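# Lay the towel flat beside the basket with two arms

## Task

Get the towel lying flat on the table as a single layer, keeping it at least one finger's width in from the table edge, at least two finger widths away from the basket's rim, and more than a hand's width away from each arm's column. The basket must end upright with its entire base resting on the table, no more than three finger widths from its starting spot and turned roughly as before. Release everything and move the arms away at the end; anything that stays in place only because the robot holds it does not count.

## Robot and tools

Robot: two arms, left_arm and right_arm, each with six joints and a parallel gripper. The names are labels only; they do not match sides of a camera image. Occasionally something may briefly pull on an object while it is gripped. Nothing may be pushed or knocked off the table, and the arms must not collide with or press hard on each other.

Frame: one shared world frame. Its origin sits on the table surface midway between the arms, +z is up, +x points out over the table, and left_arm is on the +y side. Positions are in metres. A gripper's fingers point along its own +z and open and close along its own y; the reported end_effector_position is the point between the pads, roughly 1 cm behind the tips, and can be off from the truth, more so at long reach.

A row: one flat list of 14 numbers covering both arms, even if only one moves: seven for left_arm, then seven for right_arm. Within each arm the order is fixed: shoulder, wrist pitch, wrist roll, waist, wrist yaw, elbow, then the gripper opening. Always use this order, whatever other sources say. The six joint numbers are absolute target angles in radians, the same quantities printed under Joint positions, not offsets. Stated ranges: waist -2.618 to 3.054, shoulder 0.000 to 3.142, elbow 0.000 to 3.142, wrist pitch -1.571 to 1.571, wrist yaw -1.571 to 1.571, wrist roll -2.094 to 2.094. True ends may differ by up to 0.036 rad; a target more than 0.036 rad beyond an end (and farther out than the current angle) makes the call rejected, and a target past the real end is clipped there, sometimes reported as "joint sent to its limit". The gripper number is a target on a scale from -1 (closed) to +1 (fully open); pads meet near -0.94 and each millimetre of object width adds about 0.0208. Going lower than an object's width squeezes harder; keep resending the same number to keep holding.

Tools:
execute_actions(actions): a list of up to 15 actions; each action is a table of up to 15 rows, one row per 1/30 s control step, and a short table repeats its last row to fill 15 steps. An empty list just returns the current state and images.
move(target, speed, blocking): target is one 14-number row as above; every joint travels from its current angle toward its target, all finishing together, so hands follow curves. speed (rad/s, 0.01 to 2, default 0.5) caps the joint with the longest path. Duration is clamped to 0.5 to 10 s. Moves do not avoid obstacles or the other arm. Gripper numbers are applied at the start. With blocking=false the call returns after 0.5 s while motion continues; no other rows or moves are accepted until a result shows it ended (use wait or stop).
wait(seconds): 0 to 10; lets the scene run with the last command held.
stop(): brakes a running move; faster motion needs more room; fingers keep moving.
zoom_image(camera, region): camera is one of cam_head_left, cam_head_right, cam_high, cam_left_wrist, cam_right_wrist; region is [x0, y0, x1, y1] pixels of that 504x504 image, origin top-left, at most 504 by 504.
finished_scene(scene): ends the current scene (give its number); irreversible, so only call it once the towel and basket already satisfy the goal without support.

Motion limits: each joint's driven target is kept within a lead of its measured angle (waist 0.202, shoulder 0.258, elbow 0.238, wrist pitch 0.573, wrist yaw and roll 0.522 rad), and targets are scaled back if they would move the hand more than 70 mm from where it is. Large changes therefore need several actions; an unfinished change may not complete on its own, so resend it. Friction can leave a joint up to about 0.031 rad short, and tiny commands may do nothing. To hold a joint, resend its "Joint targets" value. Faster moves and targets set deeper past a contact hit and push harder.

Reading results: each gives both arms' end_effector_position and end_effector_quat_wxyz, Joint positions (six angles plus gripper opening in metres, 0.093 open to 0.000 closed, about the pad gap in free air), Joint velocities, Joint targets, joint torques, grip_measured (motor position on the -1..+1 scale, offset up to 0.02 per gripper; it barely reveals contact), and camera images. Action calls also list sampled step readings; HELD marks steps where an arm's command was held back. "joint command not followed" means the clearance check altered targets. A move adds a "move:" line: its ending (done, off_target, moving, held, fault), limits=held or limits=none, and each arm's joint farthest from target. Camera calibration (intrinsics, distortion, T_world_to_cam) is given per camera; small errors exist.

Cautions: holding loads heats motors; MOTOR HOT appears at 75 °C, 90 °C stops that arm for 10 s, and 100 °C makes it drop and go limp. Release grips when not needed. The robot keeps its last command while you are composing a reply. Avoid drops, slips, slams and hard pushes, keep the basket upright and near its spot, and finish by opening both grippers and lifting the arms away.

Each tool is called by a JSON object that holds its "name" and its "arguments".

## Session

{"name": "execute_actions", "arguments": {"actions": []}}

Scene clock: 0.00 s.
left_arm: end_effector_position=(+0.4497, +0.5898, +0.1588) grip_measured=+0.992 end_effector_quat_wxyz=(+0.328, -0.292, +0.896, -0.056) | right_arm: end_effector_position=(+0.1207, -0.6841, +0.3809) grip_measured=+1.000 end_effector_quat_wxyz=(+0.369, +0.865, +0.060, +0.336)
Joint names: [shoulder, wrist pitch, wrist roll, waist, wrist yaw, elbow]
Joint positions: left_arm=[ 2.197 -0.879  0.098  0.833  0.417  2.058  0.093] | right_arm=[ 1.436 -1.09   1.693 -1.727 -0.731  1.786  0.093]
Joint velocities: left_arm=[ 0.012 -0.022 -0.007 -0.002 -0.037 -0.002 -0.001] | right_arm=[ 0.012  0.037 -0.051 -0.022  0.037 -0.007  0.   ]
Joint torques (N m, as the arm reports them, + toward a larger angle): no reading
Joint targets: left_arm=[2.197 -0.879 0.098 0.833 0.417 2.058] | right_arm=[1.436 -1.090 1.693 -1.727 -0.731 1.786]
camera_calibration (this result's frames):
cam_left_wrist: T_world_to_cam=[[0.492228, -0.81129, 0.315468, 0.203624], [-0.808972, -0.560154, -0.178304, 0.759779], [0.321367, -0.167439, -0.932034, 0.180731], [0, 0, 0, 1]] pos_world=[0.45633, 0.621052, 0.239682]
cam_right_wrist: T_world_to_cam=[[0.177167, 0.720314, -0.670641, 0.732114], [0.422222, 0.559899, 0.712911, 0.0955355], [0.889011, -0.409464, -0.204937, -0.229025], [0, 0, 0, 1]] pos_world=[0.0335615, -0.674619, 0.375942]

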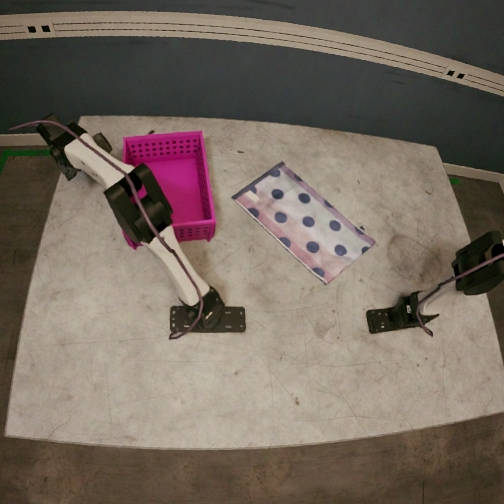

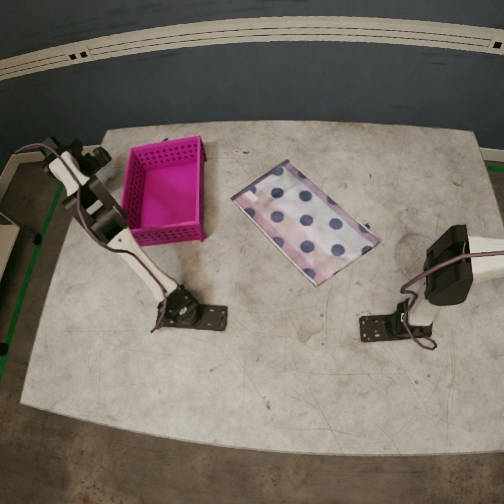

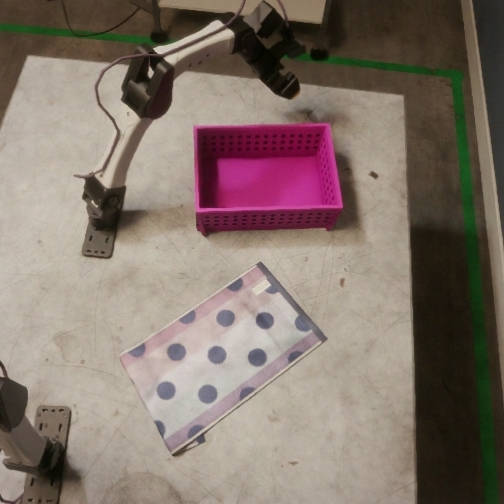

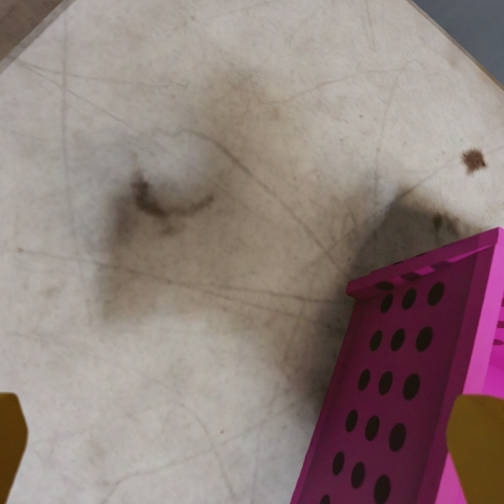

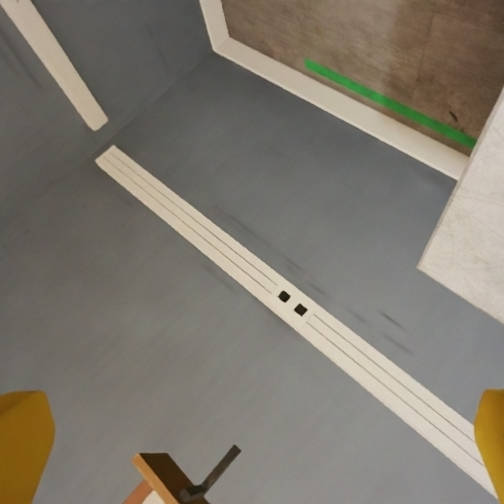

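{"name": "move", "arguments": {"target": [1.7,-1.2,-0.97,-0.235,0,1.8,0.2,2.2,-0.8,-0.2,0.47,0,2.26,0.2], "speed": 1.3}}

{"name": "move", "arguments": {"target": [2.08,-1.17,-0.97,-0.235,0,1.655,0.2,2.52,-0.71,-0.2,0.47,0,2.26,0.2]}}

Scene clock: 4.07 s.
left_arm: end_effector_position=(+0.4388, +0.1363, +0.2527) grip_measured=+0.201 end_effector_quat_wxyz=(+0.208, -0.352, +0.901, -0.144) | right_arm: end_effector_position=(+0.5360, -0.0220, +0.2348) grip_measured=+0.201 end_effector_quat_wxyz=(+0.390, -0.337, +0.854, +0.077)
Joint names: [shoulder, wrist pitch, wrist roll, waist, wrist yaw, elbow]
Joint positions: left_arm=[ 1.708 -1.179 -0.962 -0.231  0.009  1.829  0.055] | right_arm=[ 2.189 -0.803 -0.192  0.474 -0.012  2.238  0.055]
Joint velocities: left_arm=[-0.002 -0.022 -0.022  0.007  0.051 -0.022 -0.001] | right_arm=[ 0.007 -0.022  0.022 -0.002  0.022 -0.012 -0.001]
Joint torques (N m, as the arm reports them, + toward a larger angle): left_arm=[-8.44  1.2   0.09 -0.1  -0.1   5.63] | right_arm=[-10.71   2.    -0.12  -0.1    0.18  10.56]
Joint targets: left_arm=[1.700 -1.200 -0.970 -0.235 0.000 1.800] | right_arm=[2.200 -0.800 -0.200 0.470 0.000 2.260]
move: off_target (left_arm, right_arm); limits=none; left_arm: farthest joint: the elbow, 0.029 radians from its target (0.258 radians at the start); right_arm: farthest joint: the elbow, 0.022 radians from its target (0.474 radians at the start)
camera_calibration (this result's frames):
cam_left_wrist: T_world_to_cam=[[0.581503, -0.693628, 0.425128, -0.271495], [-0.795565, -0.594086, 0.118904, 0.437402], [0.170087, -0.40736, -0.897289, 0.286172], [0, 0, 0, 1]] pos_world=[0.457183, 0.188113, 0.32019]
cam_right_wrist: T_world_to_cam=[[0.631519, -0.768918, 0.099742, -0.373539], [-0.698747, -0.620146, -0.35661, 0.479593], [0.336058, 0.155511, -0.928914, 0.121676], [0, 0, 0, 1]] pos_world=[0.530122, -0.00872464, 0.321312]

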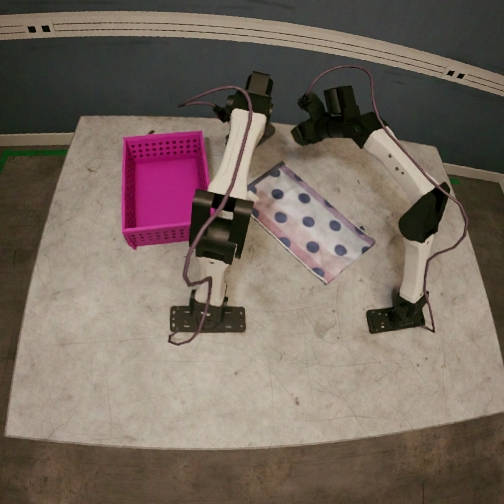

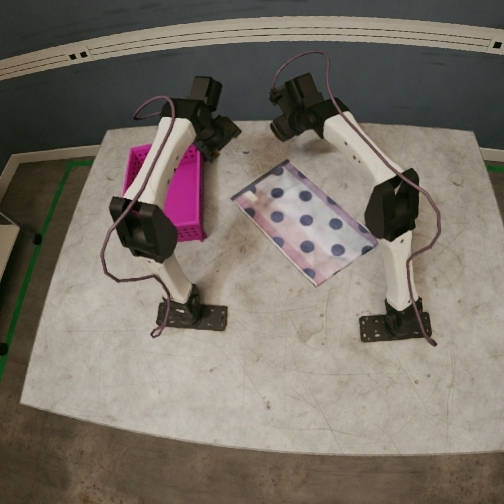

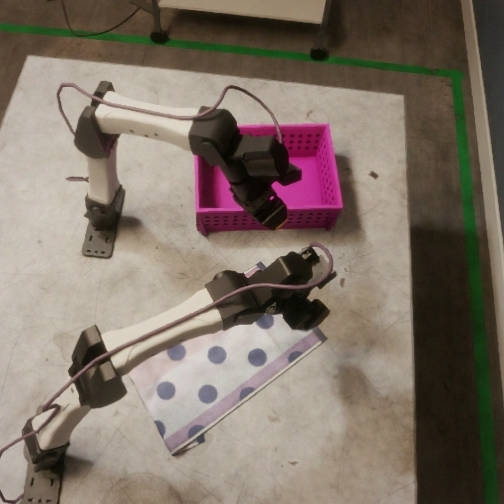

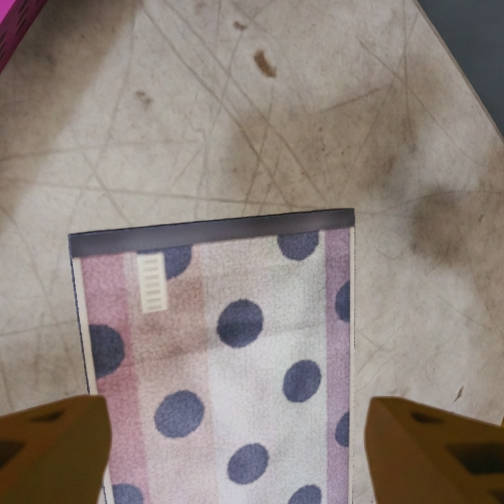

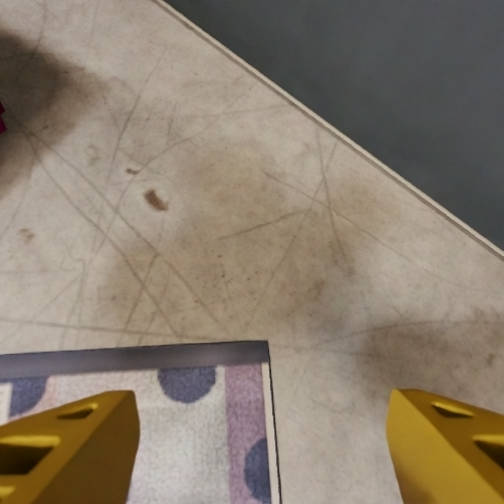

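Scene clock: 5.53 s.
left_arm: end_effector_position=(+0.4233, +0.1399, +0.0611) grip_measured=+0.201 end_effector_quat_wxyz=(-0.006, -0.365, +0.931, -0.001) | right_arm: end_effector_position=(+0.5591, -0.0077, +0.0569) grip_measured=+0.201 end_effector_quat_wxyz=(+0.281, -0.351, +0.891, +0.057)
Joint names: [shoulder, wrist pitch, wrist roll, waist, wrist yaw, elbow]
Joint positions: left_arm=[ 2.078 -1.177 -0.963 -0.231  0.008  1.675  0.055] | right_arm=[ 2.514 -0.714 -0.193  0.474 -0.012  2.238  0.055]
Joint velocities: left_arm=[-0.022 -0.007 -0.051 -0.012 -0.022 -0.012 -0.001] | right_arm=[-0.007 -0.037 -0.037 -0.012 -0.037 -0.017 -0.001]
Joint torques (N m, as the arm reports them, + toward a larger angle): left_arm=[-10.54   0.4   -0.02  -0.03  -0.14   5.85] | right_arm=[-13.13   1.67  -0.09  -0.09   0.18  10.42]
Joint targets: left_arm=[2.080 -1.170 -0.970 -0.235 -0.000 1.655] | right_arm=[2.520 -0.710 -0.200 0.470 -0.000 2.260]
move: off_target (right_arm); limits=none; left_arm: farthest joint: the elbow, 0.020 radians from its target (0.174 radians at the start); right_arm: farthest joint: the elbow, 0.022 radians from its target (0.022 radians at the start)
camera_calibration (this result's frames):
cam_left_wrist: T_world_to_cam=[[0.695596, -0.718335, 0.0118629, -0.198134], [-0.653486, -0.625767, 0.425877, 0.375492], [-0.298499, -0.30399, -0.904703, 0.302604], [0, 0, 0, 1]] pos_world=[0.473527, 0.184633, 0.116205]
cam_right_wrist: T_world_to_cam=[[0.648734, -0.758107, 0.0664701, -0.367039], [-0.747549, -0.651178, -0.130915, 0.455444], [0.142531, 0.0352393, -0.989163, 0.0571409], [0, 0, 0, 1]] pos_world=[0.570433, 0.0163061, 0.140543]

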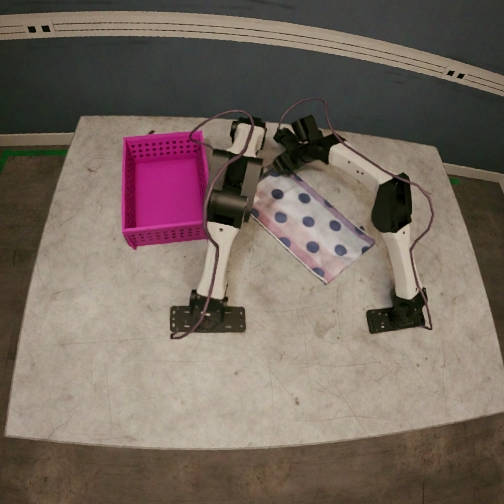

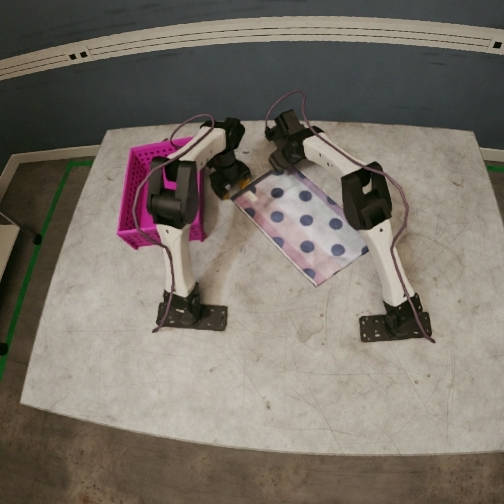

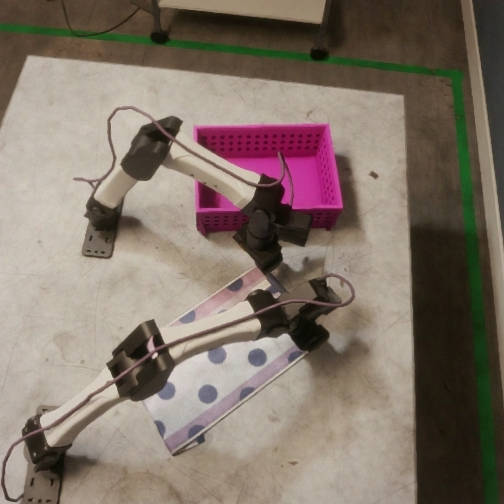

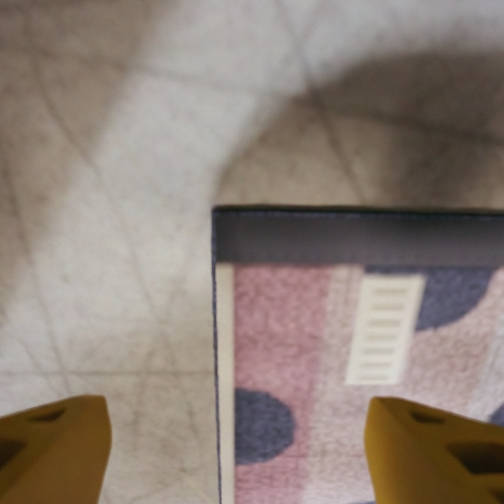

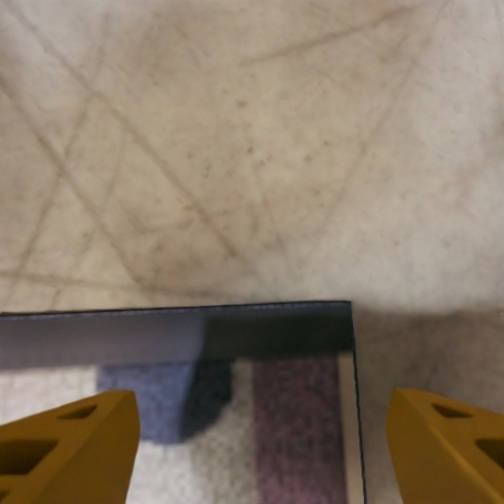

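{"name": "move", "arguments": {"target": [2.19,-0.97,-0.97,-0.245,0,1.54,0.2,2.64,-0.63,-0.08,0.43,0,2.26,0.2], "speed": 0.2}}

{"name": "move", "arguments": {"target": [2.19,-0.97,-0.97,-0.245,0,1.54,-1,2.64,-0.63,-0.08,0.43,0,2.26,-1]}}

Scene clock: 7.57 s.
left_arm: end_effector_position=(+0.4325, +0.1363, +0.0106) grip_measured=+0.201 end_effector_quat_wxyz=(-0.001, -0.363, +0.932, -0.004) | right_arm: end_effector_position=(+0.5803, -0.0186, +0.0182) grip_measured=+0.201 end_effector_quat_wxyz=(+0.283, -0.288, +0.912, +0.068)
Joint names: [shoulder, wrist pitch, wrist roll, waist, wrist yaw, elbow]
Joint positions: left_arm=[ 2.153 -1.001 -0.963 -0.235  0.007  1.586  0.055] | right_arm=[ 2.599 -0.621 -0.086  0.441 -0.012  2.238  0.055]
Joint velocities: left_arm=[-0.012 -0.007 -0.051 -0.007 -0.007 -0.017 -0.   ] | right_arm=[ 0.007  0.037  0.051 -0.007 -0.007 -0.017 -0.001]
Joint torques (N m, as the arm reports them, + toward a larger angle): left_arm=[-8.79  0.7  -0.02 -0.59 -0.12  3.31] | right_arm=[-11.26   1.55   0.1   -0.67   0.19  10.52]
Joint targets: left_arm=[2.190 -0.970 -0.970 -0.245 0.000 1.540] | right_arm=[2.640 -0.630 -0.080 0.430 0.000 2.260]
move: off_target (left_arm, right_arm); limits=none; left_arm: farthest joint: the elbow, 0.046 radians from its target (0.135 radians at the start); right_arm: farthest joint: the shoulder, 0.041 radians from its target (0.126 radians at the start)
camera_calibration (this result's frames):
cam_left_wrist: T_world_to_cam=[[0.692672, -0.720951, 0.0208699, -0.204922], [-0.660471, -0.622407, 0.419985, 0.403384], [-0.289799, -0.304696, -0.907291, 0.255], [0, 0, 0, 1]] pos_world=[0.482265, 0.181028, 0.0662206]
cam_right_wrist: T_world_to_cam=[[0.55257, -0.833423, 0.00853498, -0.331059], [-0.82392, -0.547757, -0.145322, 0.505619], [0.125789, 0.0732682, -0.989348, 0.026657], [0, 0, 0, 1]] pos_world=[0.596169, -0.000908798, 0.102676]

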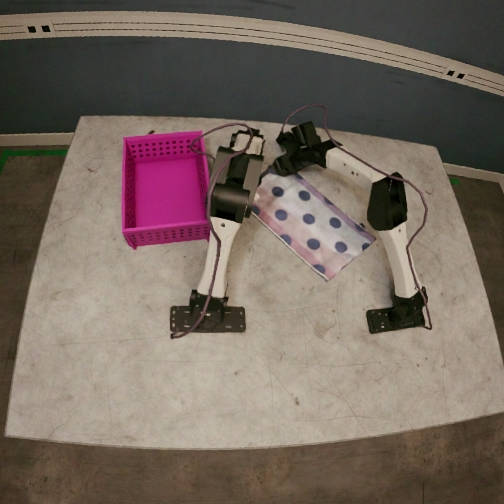

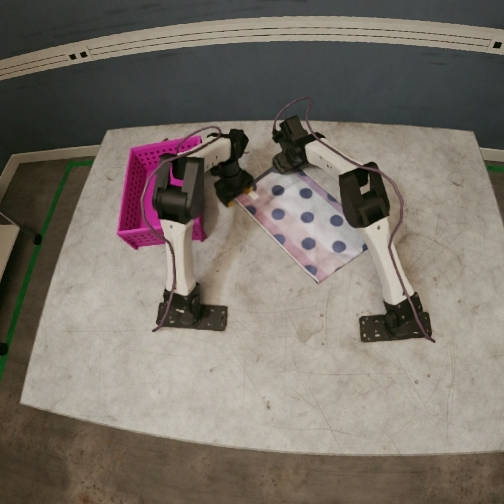

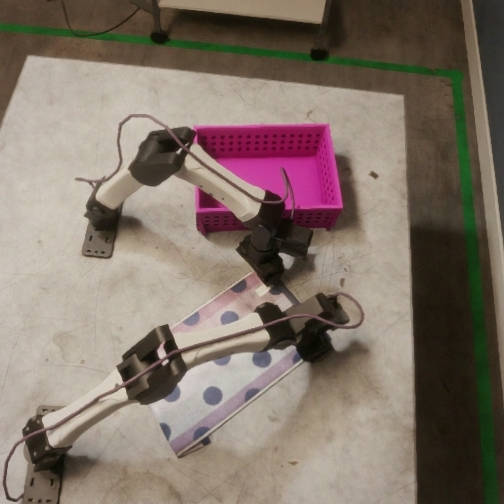

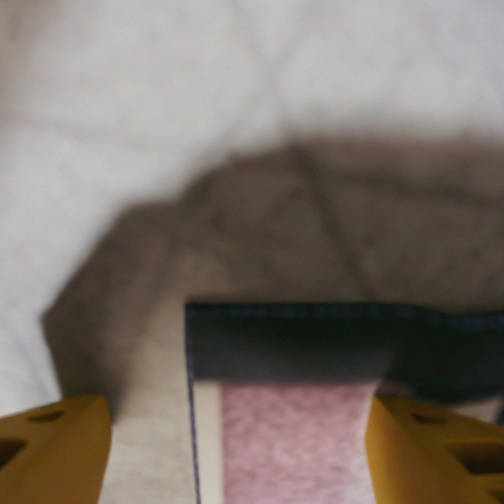

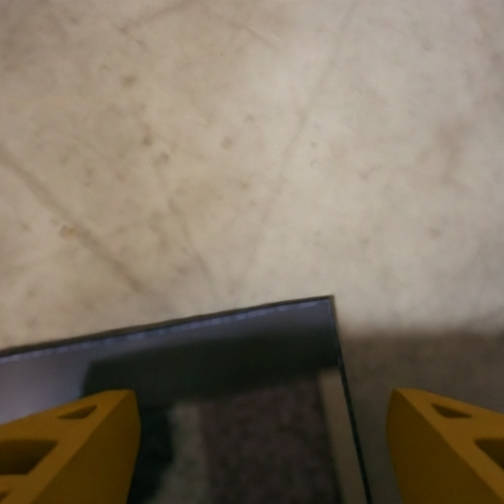

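Scene clock: 8.27 s.
left_arm: end_effector_position=(+0.4342, +0.1351, +0.0109) grip_measured=-0.994 end_effector_quat_wxyz=(+0.001, -0.363, +0.932, -0.008) | right_arm: end_effector_position=(+0.5809, -0.0184, +0.0171) grip_measured=-0.990 end_effector_quat_wxyz=(+0.283, -0.288, +0.912, +0.069)
Joint names: [shoulder, wrist pitch, wrist roll, waist, wrist yaw, elbow]
Joint positions: left_arm=[ 2.153 -0.994 -0.963 -0.235  0.012  1.586  0.   ] | right_arm=[ 2.601 -0.616 -0.086  0.441 -0.013  2.238  0.   ]
Joint velocities: left_arm=[-0.002  0.007 -0.022 -0.007  0.037 -0.017  0.   ] | right_arm=[-0.002  0.051 -0.037  0.002  0.037  0.007  0.   ]
Joint torques (N m, as the arm reports them, + toward a larger angle): left_arm=[-8.71  0.64  0.02 -0.59 -0.19  3.42] | right_arm=[-11.49   1.51   0.04  -0.6    0.21  10.42]
Joint targets: left_arm=[2.190 -0.970 -0.970 -0.245 0.000 1.540] | right_arm=[2.640 -0.630 -0.080 0.430 0.000 2.260]
move: off_target (left_arm, right_arm); limits=none; left_arm: farthest joint: the elbow, 0.046 radians from its target (0.046 radians at the start); right_arm: farthest joint: the shoulder, 0.039 radians from its target (0.041 radians at the start)
camera_calibration (this result's frames):
cam_left_wrist: T_world_to_cam=[[0.69274, -0.720538, 0.0305999, -0.207187], [-0.663237, -0.619838, 0.419425, 0.404465], [-0.283245, -0.310848, -0.907274, 0.253387], [0, 0, 0, 1]] pos_world=[0.483554, 0.180181, 0.0665884]
cam_right_wrist: T_world_to_cam=[[0.552513, -0.833471, 0.00747074, -0.331085], [-0.823845, -0.547449, -0.146898, 0.506031], [0.126525, 0.0750082, -0.989123, 0.025119], [0, 0, 0, 1]] pos_world=[0.596642, -0.000807417, 0.101654]

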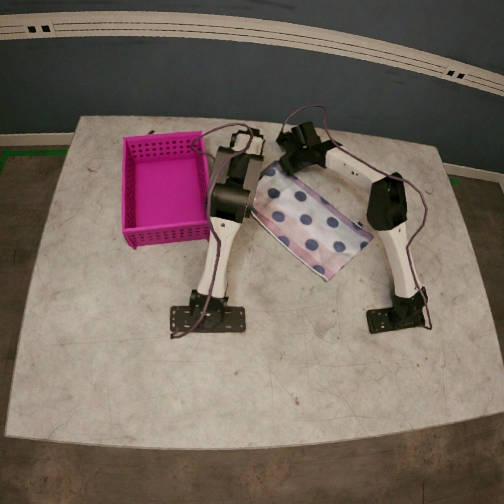

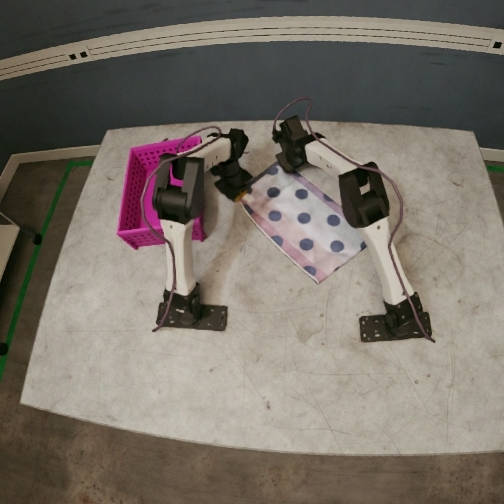

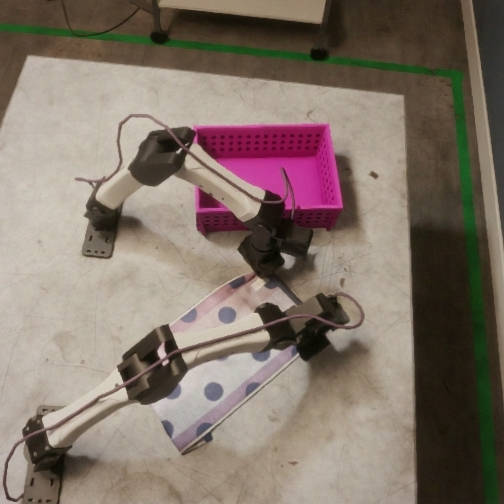

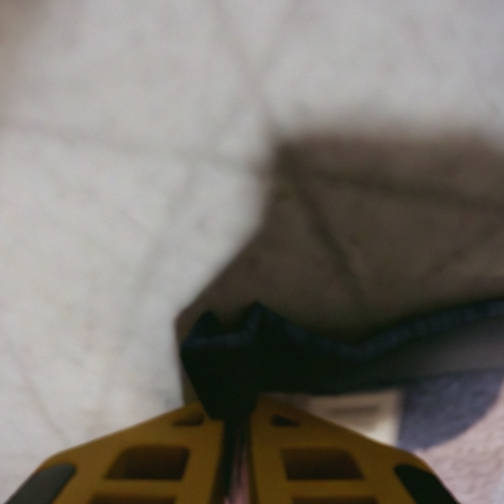

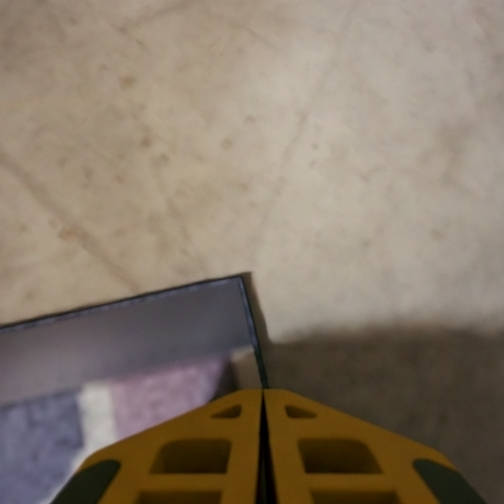

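{"name": "execute_actions", "arguments": {"actions": [[[2.19,-0.97,-0.97,-0.245,0,1.54,-1,2.57,-0.63,-0.05,0.45,0,2.26,-1]],[[2.15,-0.97,-0.97,-0.245,0,1.62,-1,2.57,-0.63,-0.03,0.48,0,2.26,0.2]],[[2.15,-0.97,-0.97,-0.245,0,1.62,-1,2.62,-0.63,-0.03,0.48,0,2.26,0.2]],[[2.15,-0.93,-0.97,-0.27,0,1.64,-1,2.68,-0.66,-0.03,0.48,0,2.24,0.2]],[[2.15,-0.93,-0.97,-0.29,0,1.64,-1,2.68,-0.66,-0.03,0.48,0,2.24,-1]]]}}

Scene clock: 11.17 s.
left_arm: end_effector_position=(+0.4509, +0.1117, +0.0194) grip_measured=-0.994 end_effector_quat_wxyz=(+0.038, -0.340, +0.939, -0.026) | right_arm: end_effector_position=(+0.5712, +0.0031, +0.0158) grip_measured=-0.982 end_effector_quat_wxyz=(+0.286, -0.280, +0.913, +0.079)
Joint names: [shoulder, wrist pitch, wrist roll, waist, wrist yaw, elbow]
Joint positions: left_arm=[ 2.152 -0.943 -0.964 -0.285 -0.001  1.617  0.   ] | right_arm=[ 2.608 -0.602 -0.033  0.48  -0.004  2.24   0.   ]
Joint velocities: left_arm=[-0.017  0.037  0.007  0.012  0.066  0.012  0.   ] | right_arm=[ 0.002 -0.007  0.037 -0.007  0.022  0.012  0.   ]
Joint torques (N m, as the arm reports them, + toward a larger angle): left_arm=[-11.44   0.71   0.    -0.22  -0.05   9.47] | right_arm=[-9.31  1.07  0.02  0.19  0.13  8.73]
Joint targets: left_arm=[2.150 -0.930 -0.970 -0.290 -0.000 1.640] | right_arm=[2.680 -0.660 -0.030 0.480 -0.000 2.240]
Step readings (joint positions; steps 1 to 15: 1st action; 16 to 30: 2nd action; 31 to 45: 3rd action; 46 to 60: 4th action; 61 to 75: 5th action):
0: left_arm=[2.153 -0.994 -0.963 -0.235 0.012 1.586] | right_arm=[2.601 -0.616 -0.086 0.441 -0.013 2.238]
1: left_arm=[2.153 -0.994 -0.963 -0.235 0.012 1.586] | right_arm=[2.598 -0.617 -0.082 0.441 -0.013 2.238]
2: left_arm=[2.153 -0.994 -0.963 -0.235 0.012 1.586] | right_arm=[2.595 -0.619 -0.077 0.441 -0.012 2.238]
4: left_arm=[2.153 -0.994 -0.963 -0.235 0.012 1.586] | right_arm=[2.586 -0.620 -0.070 0.441 -0.012 2.238]
8: left_arm=[2.153 -0.994 -0.963 -0.235 0.012 1.586] | right_arm=[2.570 -0.620 -0.062 0.441 -0.012 2.238]
15: left_arm=[2.153 -0.994 -0.963 -0.235 0.012 1.586] | right_arm=[2.568 -0.620 -0.058 0.441 -0.012 2.238]
16: left_arm=[2.152 -0.994 -0.963 -0.235 0.012 1.589] | right_arm=[2.568 -0.620 -0.055 0.443 -0.010 2.238]
17: left_arm=[2.152 -0.993 -0.963 -0.235 0.012 1.592] | right_arm=[2.568 -0.620 -0.051 0.446 -0.009 2.238]
19: left_arm=[2.152 -0.991 -0.963 -0.235 0.011 1.596] | right_arm=[2.568 -0.620 -0.046 0.456 -0.008 2.238]
23: left_arm=[2.152 -0.989 -0.963 -0.235 0.011 1.597] | right_arm=[2.568 -0.620 -0.041 0.477 -0.008 2.238]
30: left_arm=[2.152 -0.989 -0.963 -0.235 0.011 1.597] | right_arm=[2.568 -0.620 -0.038 0.481 -0.008 2.238]
31: left_arm=[2.152 -0.989 -0.963 -0.235 0.011 1.597] | right_arm=[2.570 -0.620 -0.038 0.481 -0.008 2.238]
32: left_arm=[2.152 -0.989 -0.963 -0.235 0.011 1.597] | right_arm=[2.573 -0.618 -0.037 0.481 -0.008 2.238]
34: left_arm=[2.152 -0.989 -0.963 -0.235 0.011 1.597] | right_arm=[2.583 -0.619 -0.037 0.481 -0.008 2.238]
38: left_arm=[2.152 -0.989 -0.963 -0.235 0.011 1.597] | right_arm=[2.600 -0.617 -0.036 0.481 -0.008 2.238]
45: left_arm=[2.152 -0.988 -0.963 -0.235 0.010 1.597] | right_arm=[2.600 -0.616 -0.036 0.481 -0.008 2.240]
46: left_arm=[2.152 -0.987 -0.963 -0.237 0.008 1.599] | right_arm=[2.604 -0.618 -0.036 0.481 -0.008 2.240]
47: left_arm=[2.152 -0.983 -0.964 -0.241 0.006 1.602] | right_arm=[2.607 -0.614 -0.034 0.481 -0.008 2.240]
49: left_arm=[2.152 -0.975 -0.964 -0.252 0.001 1.611] | right_arm=[2.608 -0.610 -0.034 0.481 -0.008 2.240]
53: left_arm=[2.152 -0.958 -0.964 -0.265 0.001 1.617] | right_arm=[2.608 -0.608 -0.033 0.481 -0.008 2.240]
60: left_arm=[2.152 -0.955 -0.964 -0.265 0.001 1.617] | right_arm=[2.608 -0.608 -0.033 0.481 -0.008 2.240]
61: left_arm=[2.152 -0.955 -0.964 -0.266 0.001 1.617] | right_arm=[2.608 -0.608 -0.033 0.481 -0.008 2.240]
62: left_arm=[2.152 -0.954 -0.964 -0.269 0.000 1.617] | right_arm=[2.608 -0.606 -0.033 0.481 -0.008 2.240]
64: left_arm=[2.152 -0.948 -0.964 -0.275 -0.001 1.617] | right_arm=[2.608 -0.605 -0.033 0.481 -0.009 2.240]
68: left_arm=[2.152 -0.944 -0.964 -0.284 -0.001 1.617] | right_arm=[2.608 -0.602 -0.033 0.480 -0.004 2.240]
75: Joint positions above
camera_calibration (this result's frames):
cam_left_wrist: T_world_to_cam=[[0.652004, -0.752758, 0.0908129, -0.215087], [-0.724708, -0.583492, 0.366517, 0.422212], [-0.22291, -0.304783, -0.925969, 0.231034], [0, 0, 0, 1]] pos_world=[0.497718, 0.154865, 0.0787149]
cam_right_wrist: T_world_to_cam=[[0.54464, -0.838551, -0.0141174, -0.303028], [-0.829379, -0.536031, -0.157485, 0.512939], [0.124492, 0.0974812, -0.987421, 0.0244974], [0, 0, 0, 1]] pos_world=[0.587412, 0.0184591, 0.100691]

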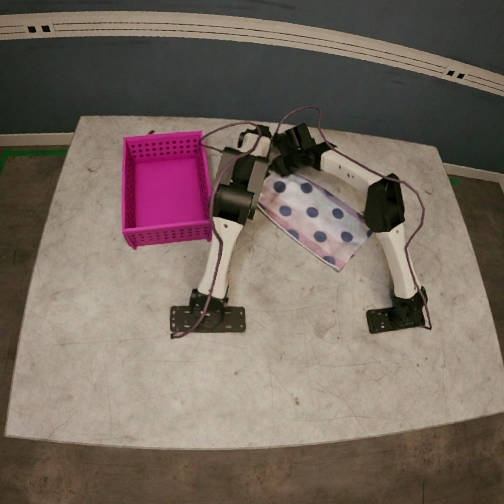

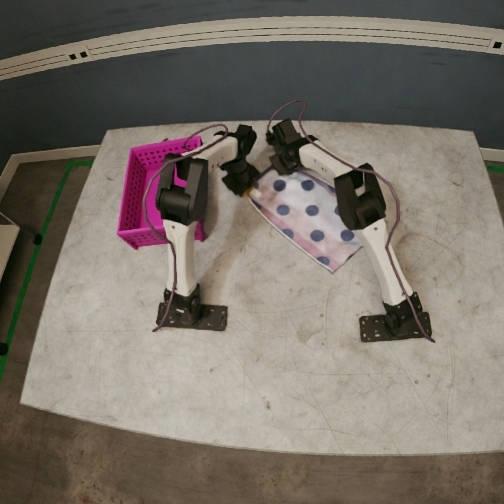

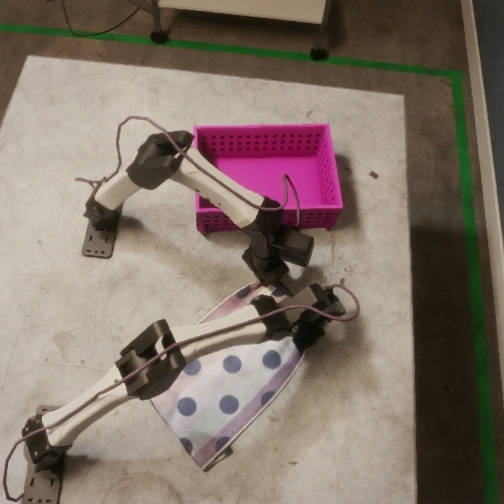

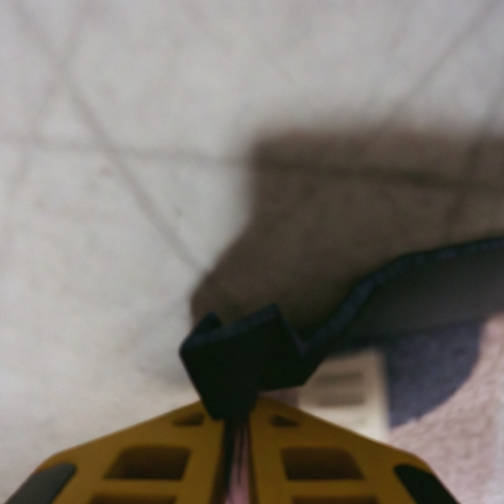

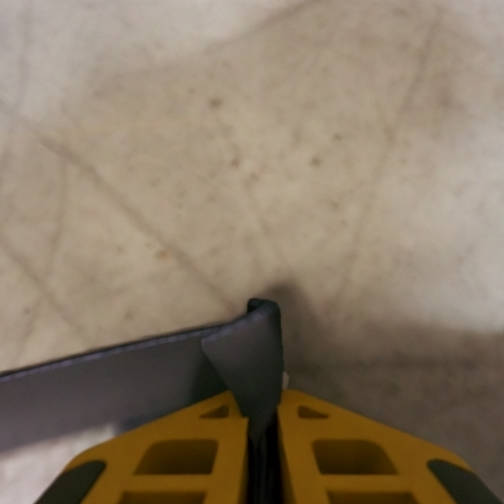

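{"name": "move", "arguments": {"target": [2.1,-1.2,-0.3,-0.41,0,2.42,-1,2.1,-1.2,0.3,0.325,0,2.42,-1], "speed": 0.6}}

{"name": "move", "arguments": {"target": [1.5,-1.1,-0.1,-0.64,0,2.42,-1,1.5,-1.1,0.1,0.575,0,2.42,-1]}}

Scene clock: 13.83 s.
left_arm: end_effector_position=(+0.5225, +0.0270, +0.2857) grip_measured=-0.995 end_effector_quat_wxyz=(+0.320, +0.038, +0.940, -0.116) | right_arm: end_effector_position=(+0.5123, -0.1256, +0.2895) grip_measured=-0.982 end_effector_quat_wxyz=(+0.321, -0.056, +0.938, +0.120)
Joint names: [shoulder, wrist pitch, wrist roll, waist, wrist yaw, elbow]
Joint positions: left_arm=[ 2.098 -1.18  -0.308 -0.405 -0.001  2.402  0.   ] | right_arm=[ 2.092 -1.184  0.294  0.331 -0.004  2.404  0.   ]
Joint velocities: left_arm=[-0.012  0.051  0.051  0.002 -0.051 -0.022  0.   ] | right_arm=[ 0.002 -0.022 -0.007 -0.012 -0.022 -0.007  0.   ]
Joint torques (N m, as the arm reports them, + toward a larger angle): left_arm=[-11.28   1.55   0.14  -0.28   0.     9.32] | right_arm=[-9.31  1.64  0.04 -0.36  0.12  9.08]
Joint targets: left_arm=[2.100 -1.200 -0.300 -0.410 0.000 2.420] | right_arm=[2.100 -1.200 0.300 0.325 0.000 2.420]
move: done; limits=none; left_arm: farthest joint: the wrist pitch, 0.020 radians from its target (0.257 radians at the start); right_arm: farthest joint: the elbow, 0.016 radians from its target (0.180 radians at the start)
camera_calibration (this result's frames):
cam_left_wrist: T_world_to_cam=[[-0.136601, -0.966321, 0.21809, 0.0317392], [-0.968949, 0.08453, -0.232363, 0.607684], [0.206103, -0.243059, -0.947863, 0.248198], [0, 0, 0, 1]] pos_world=[0.541996, 0.0396295, 0.36954]
cam_right_wrist: T_world_to_cam=[[0.169377, -0.960905, -0.219027, -0.138775], [-0.967289, -0.119497, -0.223771, 0.580337], [0.188849, 0.249764, -0.949713, 0.289827], [0, 0, 0, 1]] pos_world=[0.530125, -0.13639, 0.374719]

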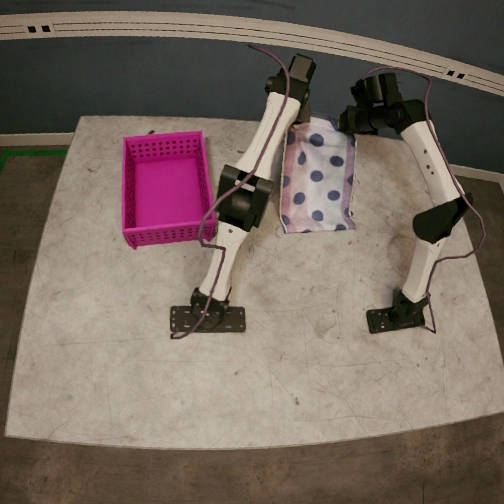

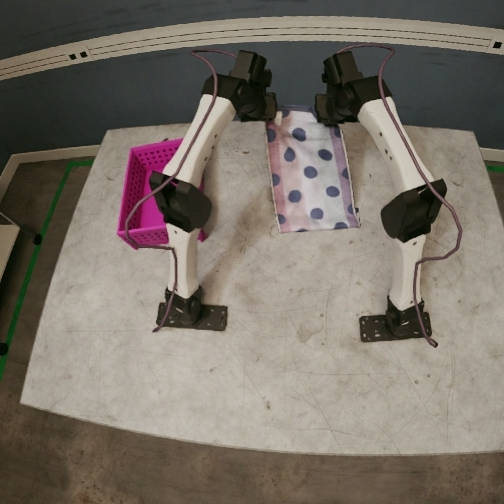

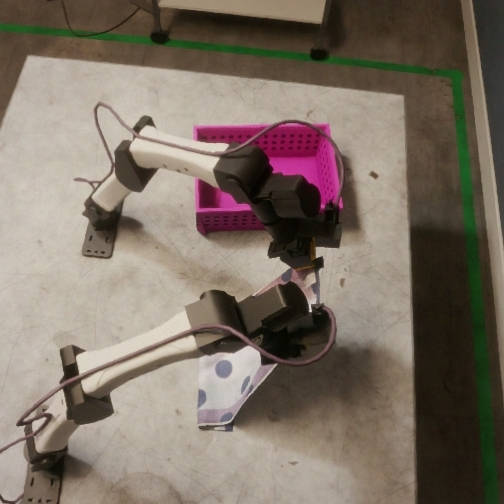

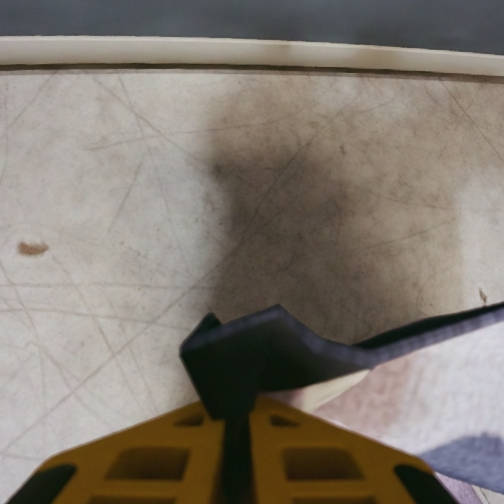

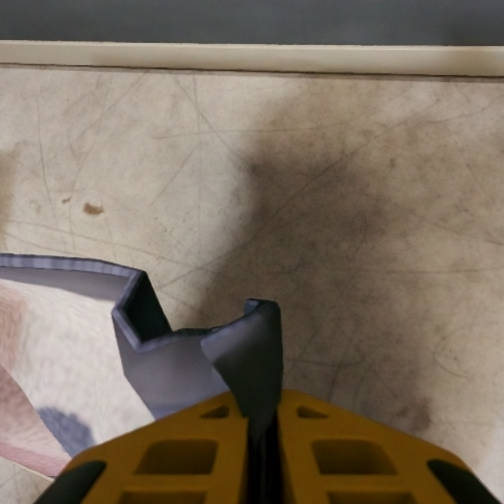

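Scene clock: 15.63 s.
left_arm: end_effector_position=(+0.3152, +0.0293, +0.5577) grip_measured=-0.995 end_effector_quat_wxyz=(+0.590, +0.195, +0.751, -0.224) | right_arm: end_effector_position=(+0.3051, -0.1298, +0.5619) grip_measured=-0.982 end_effector_quat_wxyz=(+0.592, -0.206, +0.742, +0.236)
Joint names: [shoulder, wrist pitch, wrist roll, waist, wrist yaw, elbow]
Joint positions: left_arm=[ 1.493 -1.113 -0.108 -0.632 -0.001  2.402  0.   ] | right_arm=[ 1.492 -1.1    0.108  0.566 -0.004  2.404  0.   ]
Joint velocities: left_arm=[-0.012 -0.022 -0.051 -0.002 -0.007 -0.007  0.   ] | right_arm=[-0.002  0.037 -0.007  0.002  0.037 -0.017  0.   ]
Joint torques (N m, as the arm reports them, + toward a larger angle): left_arm=[-2.79  2.46  0.16 -0.5   0.01  6.59] | right_arm=[-2.39  2.37 -0.11  0.96  0.1   6.6 ]
Joint targets: left_arm=[1.500 -1.100 -0.100 -0.640 0.000 2.420] | right_arm=[1.500 -1.100 0.100 0.575 -0.000 2.420]
move: done; limits=none; left_arm: farthest joint: the elbow, 0.018 radians from its target (0.018 radians at the start); right_arm: farthest joint: the elbow, 0.016 radians from its target (0.016 radians at the start)
camera_calibration (this result's frames):
cam_left_wrist: T_world_to_cam=[[-0.562903, -0.816206, 0.130183, 0.125256], [-0.546363, 0.24927, -0.799595, 0.648179], [0.620184, -0.521222, -0.58626, 0.225242], [0, 0, 0, 1]] pos_world=[0.284956, 0.0580643, 0.634025]
cam_right_wrist: T_world_to_cam=[[0.592459, -0.793802, -0.137374, -0.201301], [-0.539112, -0.263957, -0.799803, 0.614618], [0.598624, 0.54791, -0.584331, 0.297102], [0, 0, 0, 1]] pos_world=[0.272758, -0.160345, 0.637526]

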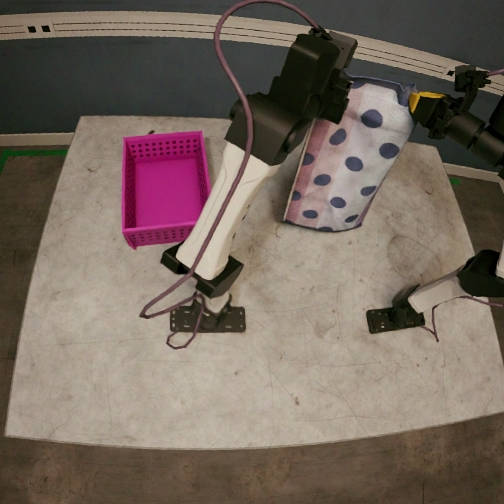

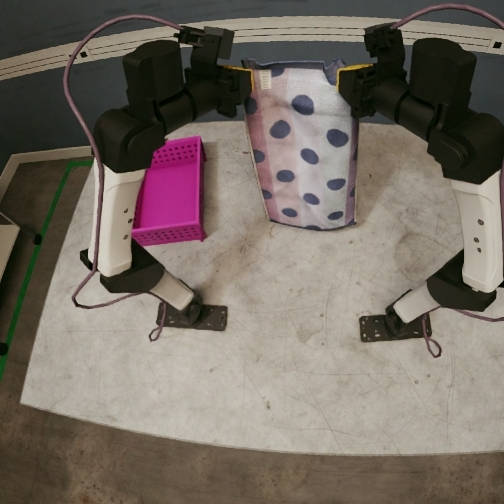

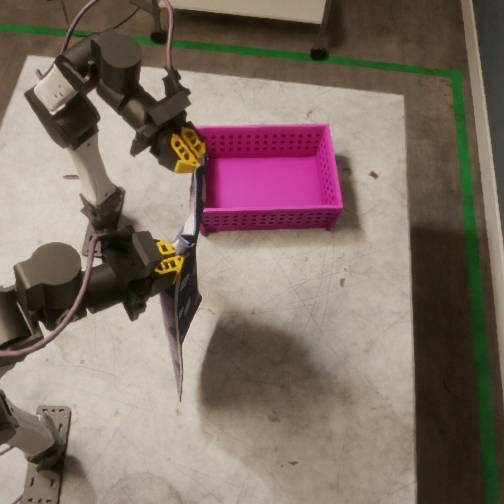

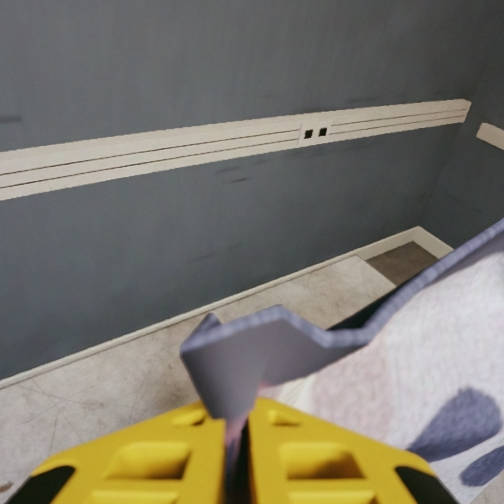

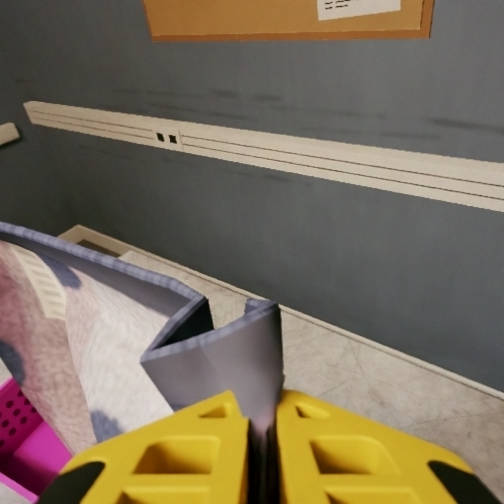

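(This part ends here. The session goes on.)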